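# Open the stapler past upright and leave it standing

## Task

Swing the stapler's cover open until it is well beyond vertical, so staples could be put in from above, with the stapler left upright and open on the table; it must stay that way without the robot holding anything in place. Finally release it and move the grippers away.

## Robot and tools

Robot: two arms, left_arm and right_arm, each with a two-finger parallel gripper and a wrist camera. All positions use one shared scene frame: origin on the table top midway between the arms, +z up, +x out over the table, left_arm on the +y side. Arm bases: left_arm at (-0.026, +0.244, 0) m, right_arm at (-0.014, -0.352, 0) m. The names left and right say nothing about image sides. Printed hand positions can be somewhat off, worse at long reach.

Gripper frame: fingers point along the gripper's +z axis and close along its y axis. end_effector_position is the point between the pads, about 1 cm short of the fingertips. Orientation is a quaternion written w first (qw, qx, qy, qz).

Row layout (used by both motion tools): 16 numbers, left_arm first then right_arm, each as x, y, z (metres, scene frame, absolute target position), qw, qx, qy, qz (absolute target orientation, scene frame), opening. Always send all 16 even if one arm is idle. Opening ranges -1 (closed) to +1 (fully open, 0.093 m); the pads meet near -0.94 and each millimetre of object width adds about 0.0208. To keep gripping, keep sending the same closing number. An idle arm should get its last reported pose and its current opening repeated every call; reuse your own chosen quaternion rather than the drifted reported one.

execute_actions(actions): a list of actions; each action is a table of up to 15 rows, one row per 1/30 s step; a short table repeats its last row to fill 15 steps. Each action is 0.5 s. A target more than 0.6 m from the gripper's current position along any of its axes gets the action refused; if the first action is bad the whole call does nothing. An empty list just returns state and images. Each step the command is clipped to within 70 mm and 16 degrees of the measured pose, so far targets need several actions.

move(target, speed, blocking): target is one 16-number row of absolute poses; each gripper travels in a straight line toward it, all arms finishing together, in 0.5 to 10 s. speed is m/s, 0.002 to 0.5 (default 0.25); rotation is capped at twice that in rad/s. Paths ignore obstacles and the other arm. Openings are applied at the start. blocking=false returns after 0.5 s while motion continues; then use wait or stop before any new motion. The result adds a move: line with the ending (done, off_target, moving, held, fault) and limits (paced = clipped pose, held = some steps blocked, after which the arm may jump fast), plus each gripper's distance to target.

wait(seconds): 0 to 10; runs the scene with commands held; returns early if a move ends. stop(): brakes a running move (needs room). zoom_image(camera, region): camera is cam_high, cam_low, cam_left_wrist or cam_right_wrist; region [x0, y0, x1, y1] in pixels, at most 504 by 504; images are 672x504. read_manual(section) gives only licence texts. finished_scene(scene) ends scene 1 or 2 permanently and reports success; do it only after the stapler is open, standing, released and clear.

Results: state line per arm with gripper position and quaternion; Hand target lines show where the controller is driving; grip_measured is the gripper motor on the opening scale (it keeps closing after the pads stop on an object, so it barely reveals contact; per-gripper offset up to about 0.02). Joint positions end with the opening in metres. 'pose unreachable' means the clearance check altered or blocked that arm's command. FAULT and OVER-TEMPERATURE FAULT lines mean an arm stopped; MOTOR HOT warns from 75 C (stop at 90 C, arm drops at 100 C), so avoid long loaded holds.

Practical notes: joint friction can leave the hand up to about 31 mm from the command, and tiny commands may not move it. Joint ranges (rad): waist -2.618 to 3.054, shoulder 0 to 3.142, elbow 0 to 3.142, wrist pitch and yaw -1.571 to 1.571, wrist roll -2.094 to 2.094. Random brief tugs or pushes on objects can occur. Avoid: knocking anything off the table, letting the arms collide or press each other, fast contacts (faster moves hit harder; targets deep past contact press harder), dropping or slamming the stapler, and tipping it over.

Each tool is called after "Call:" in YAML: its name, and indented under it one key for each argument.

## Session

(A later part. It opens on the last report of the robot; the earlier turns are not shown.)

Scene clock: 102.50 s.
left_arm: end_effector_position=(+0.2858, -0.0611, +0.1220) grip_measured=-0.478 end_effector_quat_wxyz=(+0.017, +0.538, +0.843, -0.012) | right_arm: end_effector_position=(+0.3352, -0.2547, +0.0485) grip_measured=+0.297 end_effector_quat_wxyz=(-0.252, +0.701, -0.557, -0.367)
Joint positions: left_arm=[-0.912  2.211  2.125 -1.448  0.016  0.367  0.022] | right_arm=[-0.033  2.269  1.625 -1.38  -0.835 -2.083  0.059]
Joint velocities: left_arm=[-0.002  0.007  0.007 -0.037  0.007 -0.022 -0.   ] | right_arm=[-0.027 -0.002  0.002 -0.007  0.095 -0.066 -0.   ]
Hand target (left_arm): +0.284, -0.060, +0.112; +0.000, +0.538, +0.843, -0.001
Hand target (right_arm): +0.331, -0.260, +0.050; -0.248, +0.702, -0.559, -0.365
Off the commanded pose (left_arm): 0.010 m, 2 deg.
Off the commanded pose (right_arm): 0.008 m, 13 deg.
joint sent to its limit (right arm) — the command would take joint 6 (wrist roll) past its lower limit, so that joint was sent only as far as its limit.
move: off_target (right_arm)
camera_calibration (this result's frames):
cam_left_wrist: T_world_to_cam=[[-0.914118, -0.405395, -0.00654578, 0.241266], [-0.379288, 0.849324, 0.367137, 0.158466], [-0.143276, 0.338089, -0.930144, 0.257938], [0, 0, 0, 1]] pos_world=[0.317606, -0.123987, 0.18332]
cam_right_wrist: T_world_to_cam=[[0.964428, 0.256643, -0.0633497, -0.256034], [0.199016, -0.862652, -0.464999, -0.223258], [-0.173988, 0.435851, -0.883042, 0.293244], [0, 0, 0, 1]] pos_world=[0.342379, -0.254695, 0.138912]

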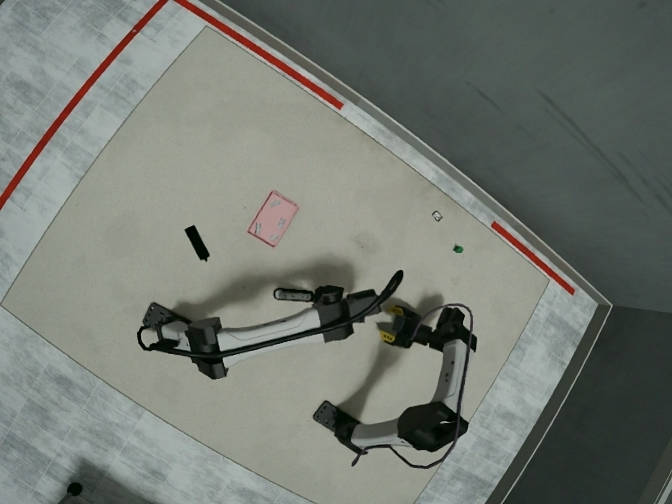

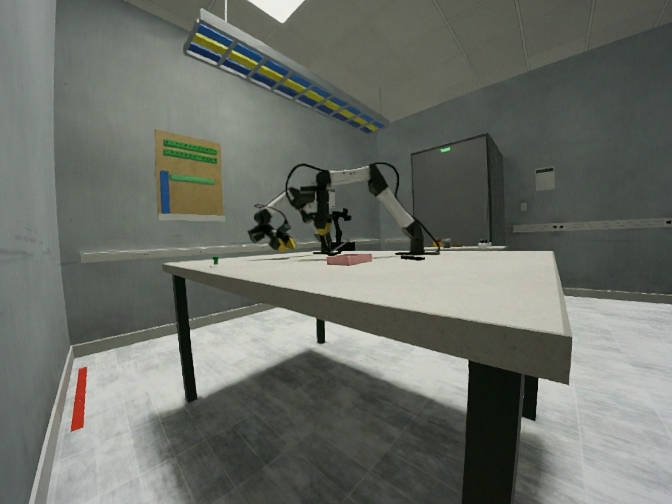

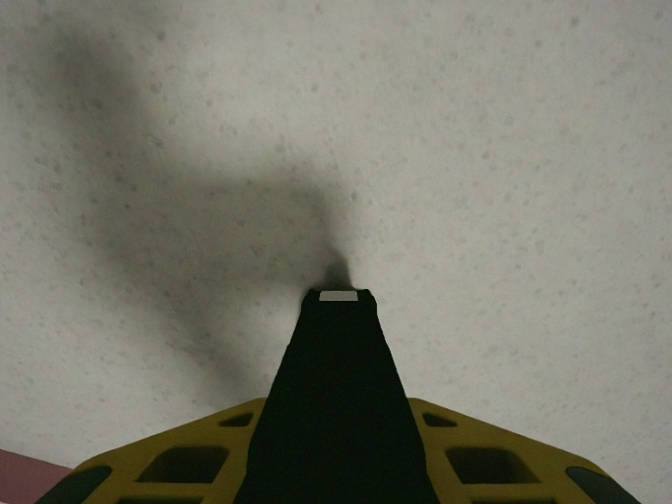

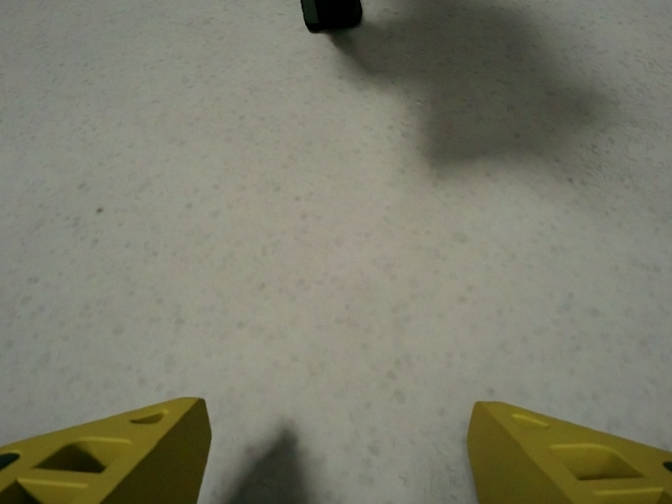

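Call:
move:
  target: [0.268,-0.018,0.12,0.11,0.532,0.836,-0.07,-0.48,0.33,-0.26,0.1,-0.15,0.75,-0.6,-0.2,0.3]
  speed: 0.06

Call:
move:
  target: [0.268,-0.018,0.12,0.11,0.532,0.836,-0.07,0.2,0.33,-0.26,0.1,-0.15,0.75,-0.6,-0.2,0.3]

Call:
move:
  target: [0.215,0.1,0.1,0.421,0.465,0.73,-0.269,0.4,0.33,-0.2,0.15,-0.15,0.75,-0.6,-0.2,0.3]
  speed: 0.15

Call:
zoom_image:
  camera: "cam_low"
  region: [290, 195, 380, 270]

Scene clock: 115.77 s.
left_arm: end_effector_position=(+0.2717, -0.0303, +0.1247) grip_measured=-0.478 end_effector_quat_wxyz=(+0.123, +0.532, +0.834, -0.078) | right_arm: end_effector_position=(+0.3373, -0.2623, +0.1034) grip_measured=+0.297 end_effector_quat_wxyz=(-0.161, +0.753, -0.605, -0.202)
Joint positions: left_arm=[-0.837  1.833  1.549 -1.02   0.123  0.426  0.022] | right_arm=[ 0.068  1.991  1.625 -1.32  -0.51  -1.798  0.059]
Joint velocities: left_arm=[ 0.012 -0.002  0.002 -0.037 -0.022  0.007 -0.001] | right_arm=[ 0.012 -0.002 -0.007  0.007 -0.007  0.051 -0.001]
Hand target (left_arm): +0.269, -0.019, +0.120; +0.110, +0.532, +0.837, -0.069
Hand target (right_arm): +0.332, -0.260, +0.101; -0.151, +0.755, -0.606, -0.201
Off the commanded pose (left_arm): 0.014 m, 2 deg.
Off the commanded pose (right_arm): 0.008 m, 1 deg.
move: off_target (left_arm)
camera_calibration (this result's frames):
cam_left_wrist: T_world_to_cam=[[-0.913162, -0.407378, -0.0133679, 0.241379], [-0.405795, 0.905553, 0.123706, 0.165271], [-0.0382899, 0.118388, -0.992229, 0.220583], [0, 0, 0, 1]] pos_world=[0.295931, -0.0774431, 0.201651]
cam_right_wrist: T_world_to_cam=[[0.975859, 0.218068, -0.0120868, -0.271925], [0.216307, -0.97266, -0.0845215, -0.278754], [-0.0301878, 0.0798666, -0.996348, 0.215218], [0, 0, 0, 1]] pos_world=[0.332153, -0.229024, 0.187584]

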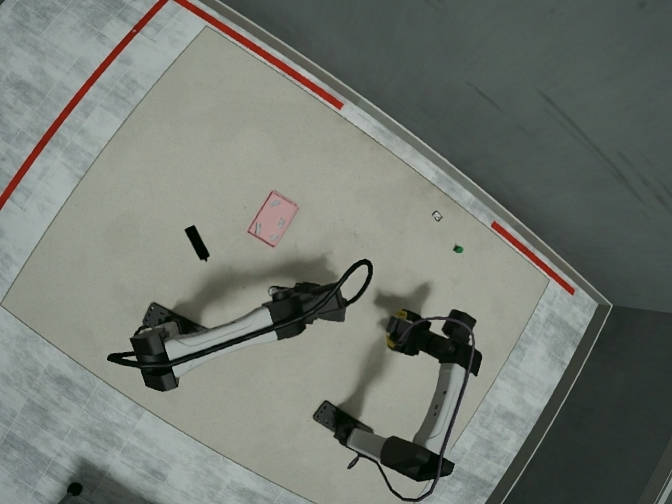

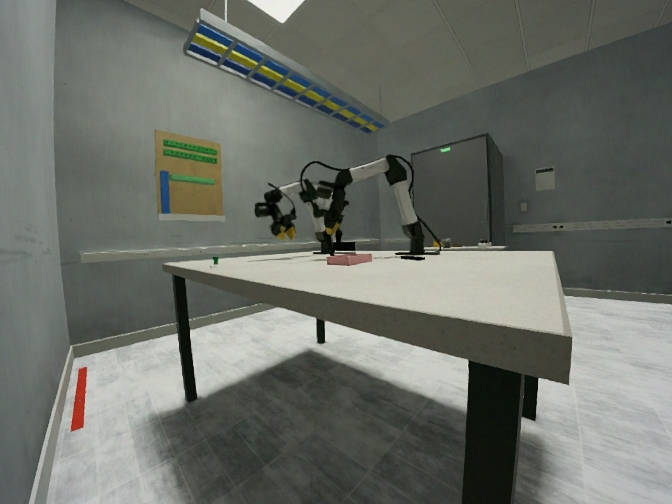

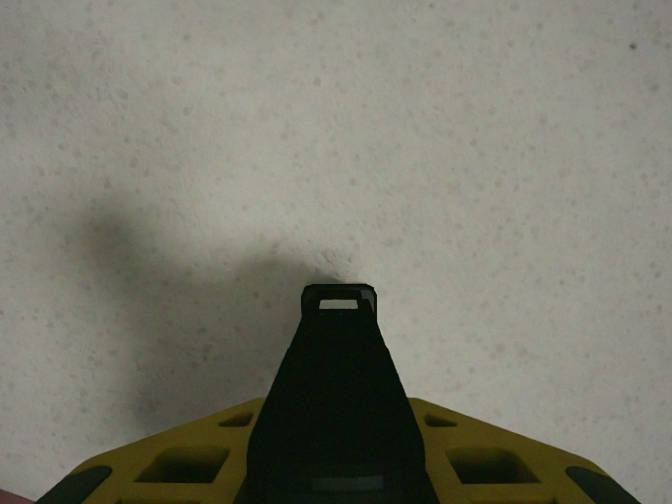

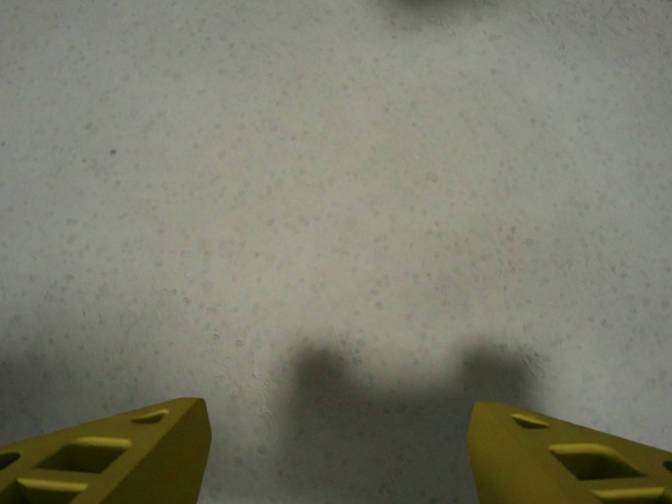

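Scene clock: 116.50 s.
left_arm: end_effector_position=(+0.2720, -0.0268, +0.1241) grip_measured=+0.199 end_effector_quat_wxyz=(+0.120, +0.534, +0.834, -0.075) | right_arm: end_effector_position=(+0.3373, -0.2625, +0.1033) grip_measured=+0.297 end_effector_quat_wxyz=(-0.160, +0.754, -0.605, -0.201)
Joint positions: left_arm=[-0.831  1.833  1.549 -1.029  0.119  0.435  0.055] | right_arm=[ 0.068  1.991  1.625 -1.32  -0.509 -1.798  0.059]
Joint velocities: left_arm=[-0.002  0.002 -0.002 -0.037  0.007  0.022  0.001] | right_arm=[ 0.002  0.012  0.002  0.066  0.007 -0.007 -0.   ]
Hand target (left_arm): +0.268, -0.018, +0.120; +0.110, +0.532, +0.836, -0.070
Hand target (right_arm): +0.330, -0.260, +0.100; -0.151, +0.756, -0.604, -0.202
Off the commanded pose (left_arm): 0.010 m, 1 deg.
Off the commanded pose (right_arm): 0.008 m, 1 deg.
move: done
camera_calibration (this result's frames):
cam_left_wrist: T_world_to_cam=[[-0.913888, -0.405685, -0.0150839, 0.243577], [-0.403939, 0.90499, 0.133516, 0.160544], [-0.0405146, 0.128112, -0.990932, 0.22024], [0, 0, 0, 1]] pos_world=[0.296375, -0.0746902, 0.200482]
cam_right_wrist: T_world_to_cam=[[0.975821, 0.21822, -0.0123874, -0.271784], [0.216479, -0.972749, -0.0830407, -0.279216], [-0.030171, 0.0783512, -0.996469, 0.21472], [0, 0, 0, 1]] pos_world=[0.332135, -0.229121, 0.187409]

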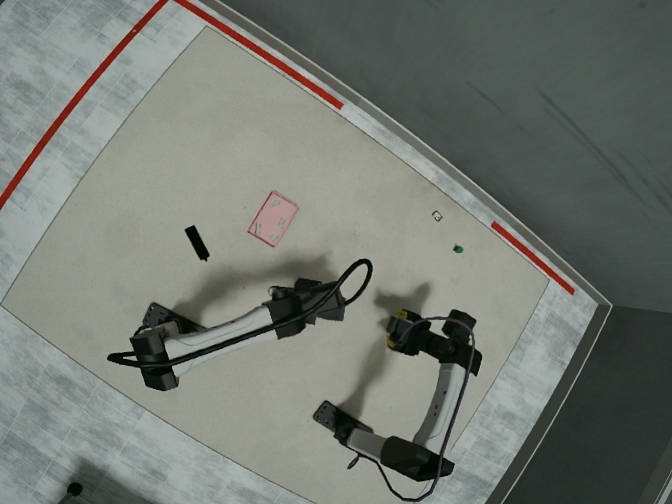

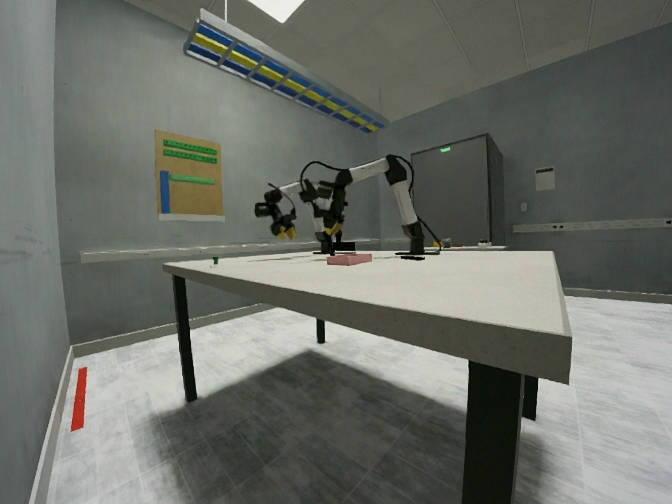

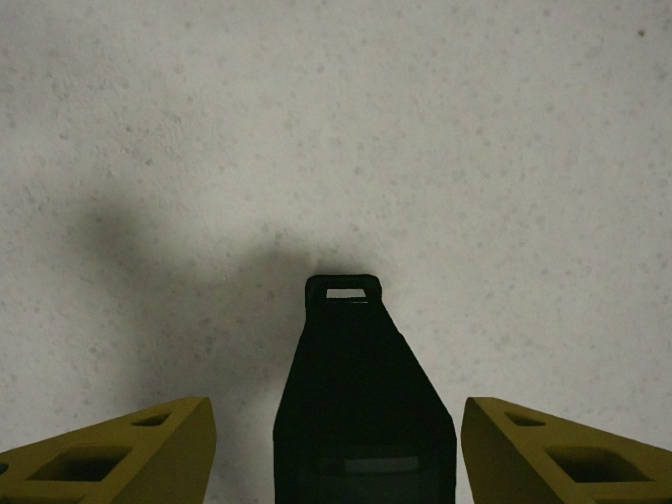

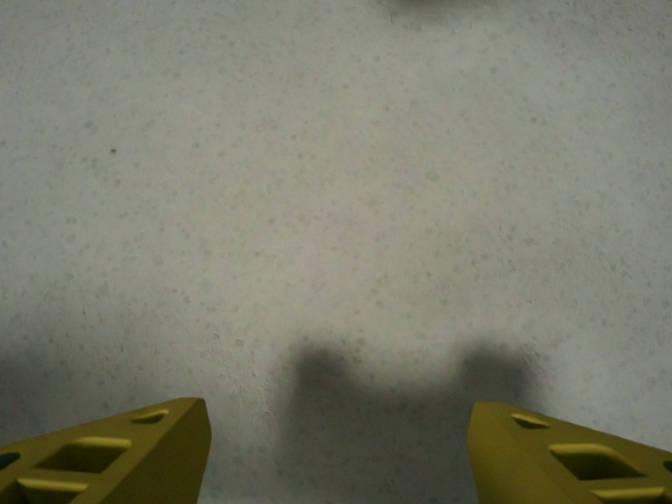

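Scene clock: 119.67 s.
left_arm: end_effector_position=(+0.2189, +0.0985, +0.0996) grip_measured=+0.399 end_effector_quat_wxyz=(+0.416, +0.463, +0.735, -0.267) | right_arm: end_effector_position=(+0.3299, -0.2039, +0.1395) grip_measured=+0.297 end_effector_quat_wxyz=(-0.145, +0.753, -0.607, -0.207)
Joint positions: left_arm=[-0.221  1.142  0.446 -0.183  0.845  0.725  0.064] | right_arm=[ 0.233  1.978  1.755 -1.402 -0.509 -1.613  0.059]
Joint velocities: left_arm=[-0.002  0.002 -0.012  0.007 -0.007 -0.051 -0.   ] | right_arm=[-0.007  0.012 -0.012 -0.066  0.037  0.037 -0.   ]
Hand target (left_arm): +0.217, +0.100, +0.099; +0.422, +0.463, +0.732, -0.267
Hand target (right_arm): +0.330, -0.200, +0.150; -0.152, +0.756, -0.605, -0.201
Off the commanded pose (left_arm): 0.004 m, 1 deg.
Off the commanded pose (right_arm): 0.011 m, 1 deg.
move: off_target (right_arm)
camera_calibration (this result's frames):
cam_left_wrist: T_world_to_cam=[[-0.905055, -0.425141, -0.0114641, 0.245086], [-0.340725, 0.740952, -0.578703, 0.102245], [0.254524, -0.519852, -0.815458, 0.159484], [0, 0, 0, 1]] pos_world=[0.216061, 0.111345, 0.192032]
cam_right_wrist: T_world_to_cam=[[0.974302, 0.221153, -0.0427453, -0.271631], [0.217721, -0.973282, -0.0729419, -0.219524], [-0.0577345, 0.0617609, -0.99642, 0.251759], [0, 0, 0, 1]] pos_world=[0.326981, -0.169135, 0.223234]

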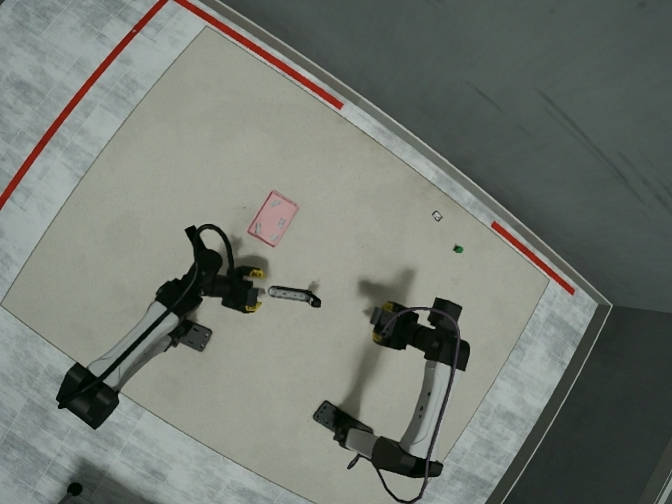

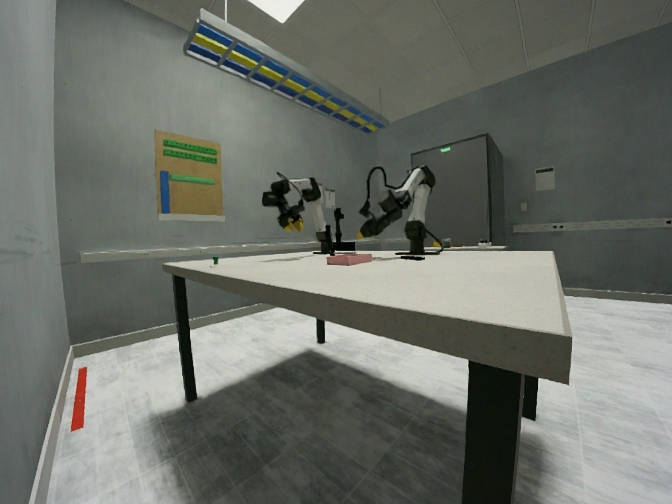

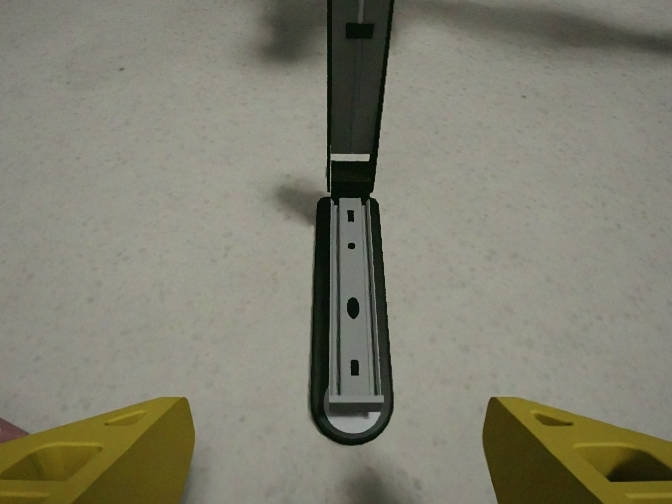

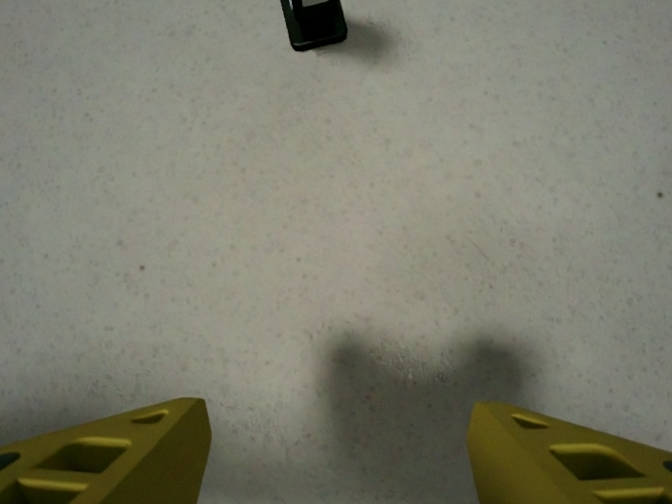

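Region (290, 195, 380, 270) of cam_low's 672x504 image, scaled by 5.600, with more detail than that image has.

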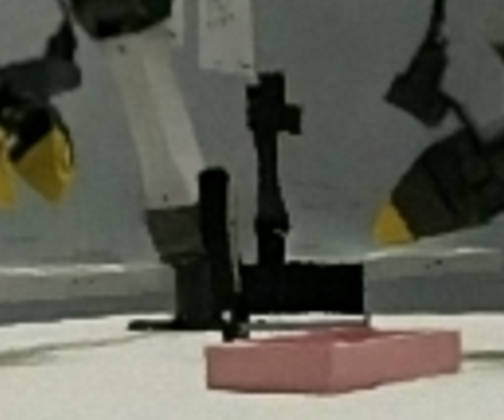

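Call:
move:
  target: [0.229,0.07,0.004,0.421,0.465,0.73,-0.269,0.4,0.285,-0.07,0.17,-0.139,0.814,-0.519,-0.218,0.5]
  speed: 0.1

Call:
move:
  target: [0.229,0.07,0.004,0.421,0.465,0.73,-0.269,-0.5,0.263,-0.024,0.105,-0.139,0.814,-0.519,-0.218,0.5]
  speed: 0.08

Scene clock: 128.10 s.
left_arm: end_effector_position=(+0.2370, +0.0679, +0.0135) grip_measured=+0.399 end_effector_quat_wxyz=(+0.436, +0.470, +0.718, -0.272) | right_arm: end_effector_position=(+0.2840, -0.0738, +0.1716) grip_measured=+0.497 end_effector_quat_wxyz=(-0.146, +0.817, -0.517, -0.209)
Joint positions: left_arm=[-0.346  1.695  0.278  0.683  0.788  0.59   0.064] | right_arm=[ 0.596  2.005  1.919 -1.401 -0.509 -1.443  0.069]
Joint velocities: left_arm=[-0.012  0.002 -0.002  0.022 -0.007 -0.022  0.001] | right_arm=[ 0.012 -0.027  0.002 -0.007 -0.007  0.007 -0.001]
Hand target (left_arm): +0.230, +0.070, +0.003; +0.422, +0.465, +0.730, -0.269
Hand target (right_arm): +0.284, -0.070, +0.170; -0.141, +0.814, -0.520, -0.216
Off the commanded pose (left_arm): 0.013 m, 2 deg.
Off the commanded pose (right_arm): 0.004 m, 1 deg.
move: off_target (left_arm)
camera_calibration (this result's frames):
cam_left_wrist: T_world_to_cam=[[-0.912013, -0.408391, -0.0380629, 0.248319], [-0.300918, 0.729278, -0.614494, 0.0730857], [0.278712, -0.548973, -0.788003, 0.0647594], [0, 0, 0, 1]] pos_world=[0.230414, 0.0836625, 0.105393]
cam_right_wrist: T_world_to_cam=[[0.905607, 0.423955, 0.0117902, -0.229146], [0.423526, -0.902521, -0.077991, -0.132962], [-0.0224238, 0.0756226, -0.996884, 0.264077], [0, 0, 0, 1]] pos_world=[0.269751, -0.0428236, 0.255586]

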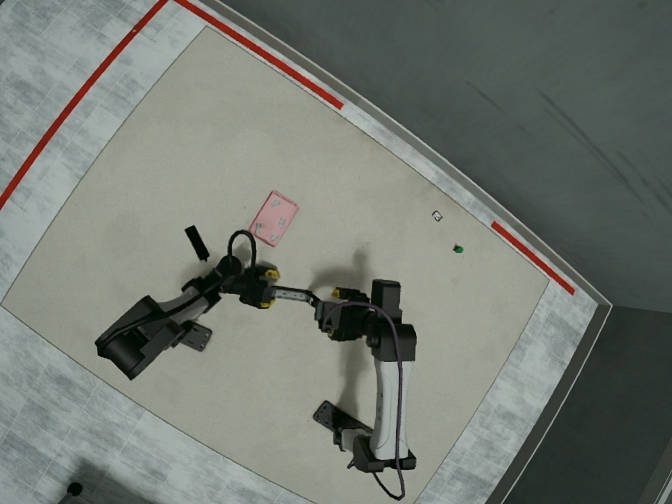

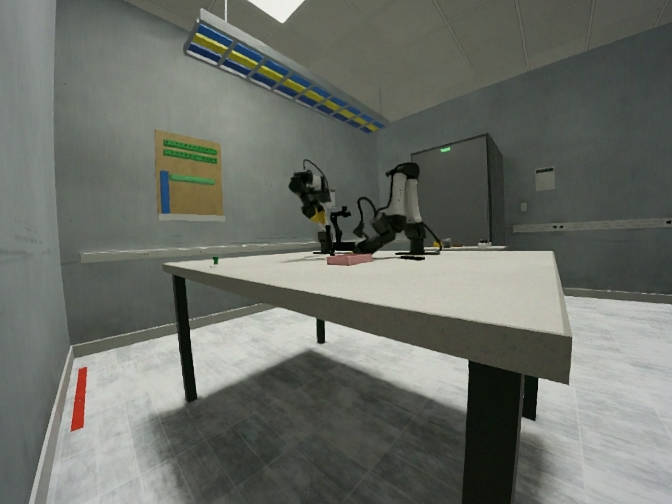

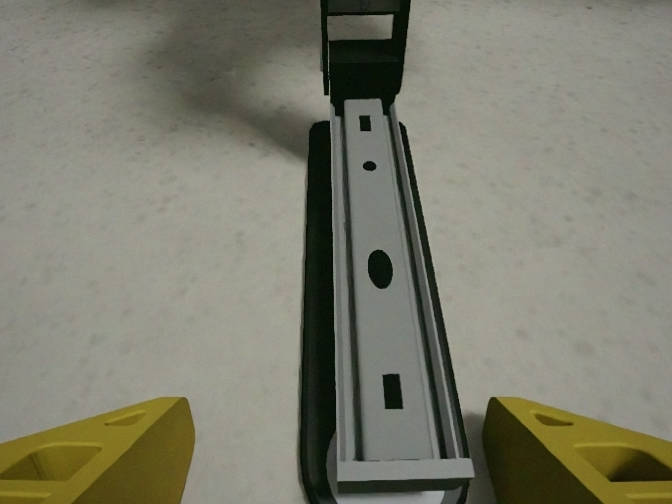

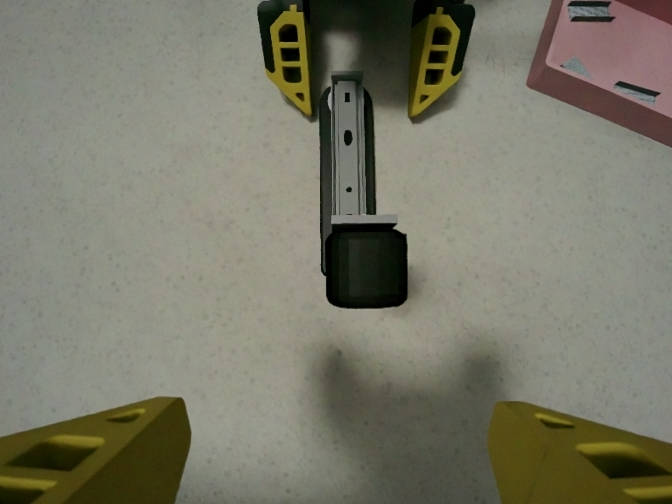

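Scene clock: 129.67 s.
left_arm: end_effector_position=(+0.2367, +0.0678, +0.0136) grip_measured=-0.399 end_effector_quat_wxyz=(+0.436, +0.470, +0.717, -0.273) | right_arm: end_effector_position=(+0.2674, -0.0245, +0.1206) grip_measured=+0.497 end_effector_quat_wxyz=(-0.158, +0.816, -0.514, -0.212)
Joint positions: left_arm=[-0.346  1.695  0.278  0.684  0.79   0.59   0.026] | right_arm=[ 0.717  2.013  1.718 -1.101 -0.509 -1.303  0.069]
Joint velocities: left_arm=[-0.022  0.002 -0.002 -0.037  0.066  0.022  0.   ] | right_arm=[ 0.017  0.007 -0.012  0.022  0.022  0.037 -0.001]
Hand target (left_arm): +0.229, +0.070, +0.004; +0.421, +0.466, +0.730, -0.269
Hand target (right_arm): +0.262, -0.025, +0.105; -0.140, +0.815, -0.519, -0.218
Off the commanded pose (left_arm): 0.013 m, 2 deg.
Off the commanded pose (right_arm): 0.016 m, 2 deg.
move: off_target (left_arm, right_arm)
camera_calibration (this result's frames):
cam_left_wrist: T_world_to_cam=[[-0.912422, -0.407564, -0.0371309, 0.248062], [-0.300537, 0.728863, -0.615172, 0.0731045], [0.277785, -0.550137, -0.787518, 0.0651171], [0, 0, 0, 1]] pos_world=[0.23022, 0.0836415, 0.105464]
cam_right_wrist: T_world_to_cam=[[0.905483, 0.423264, 0.0307866, -0.236686], [0.424169, -0.900344, -0.0972733, -0.0831446], [-0.0134538, 0.101138, -0.994781, 0.207145], [0, 0, 0, 1]] pos_world=[0.25237, 0.00437175, 0.205263]

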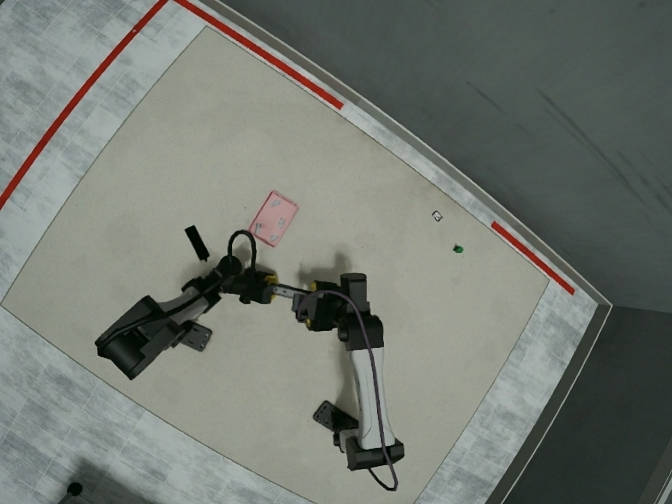

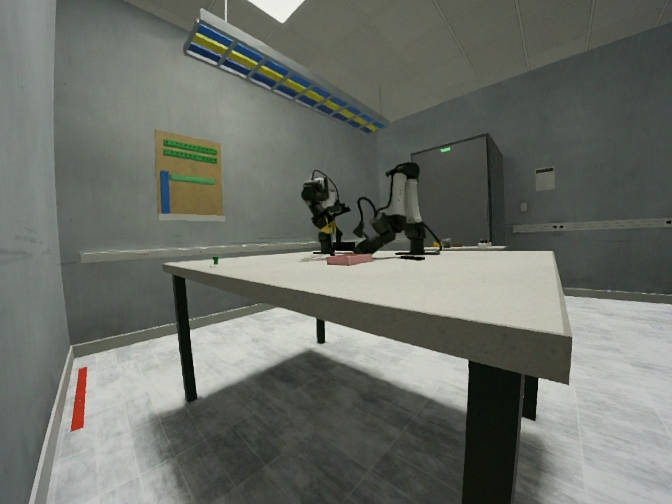

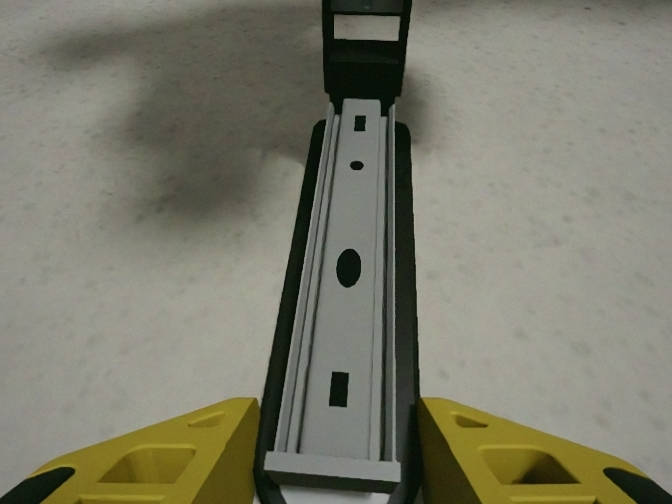

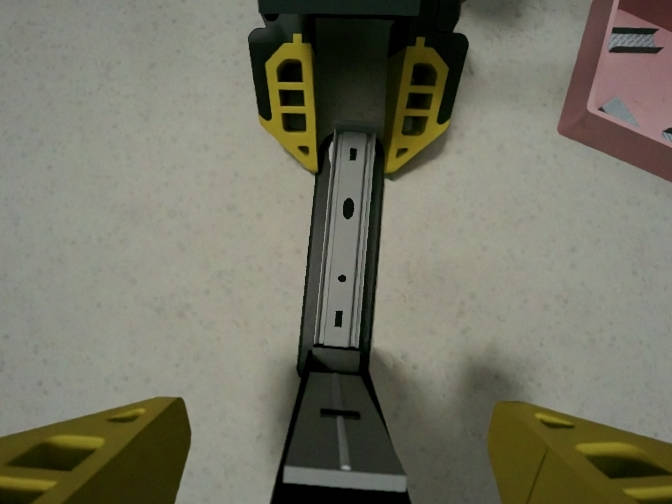

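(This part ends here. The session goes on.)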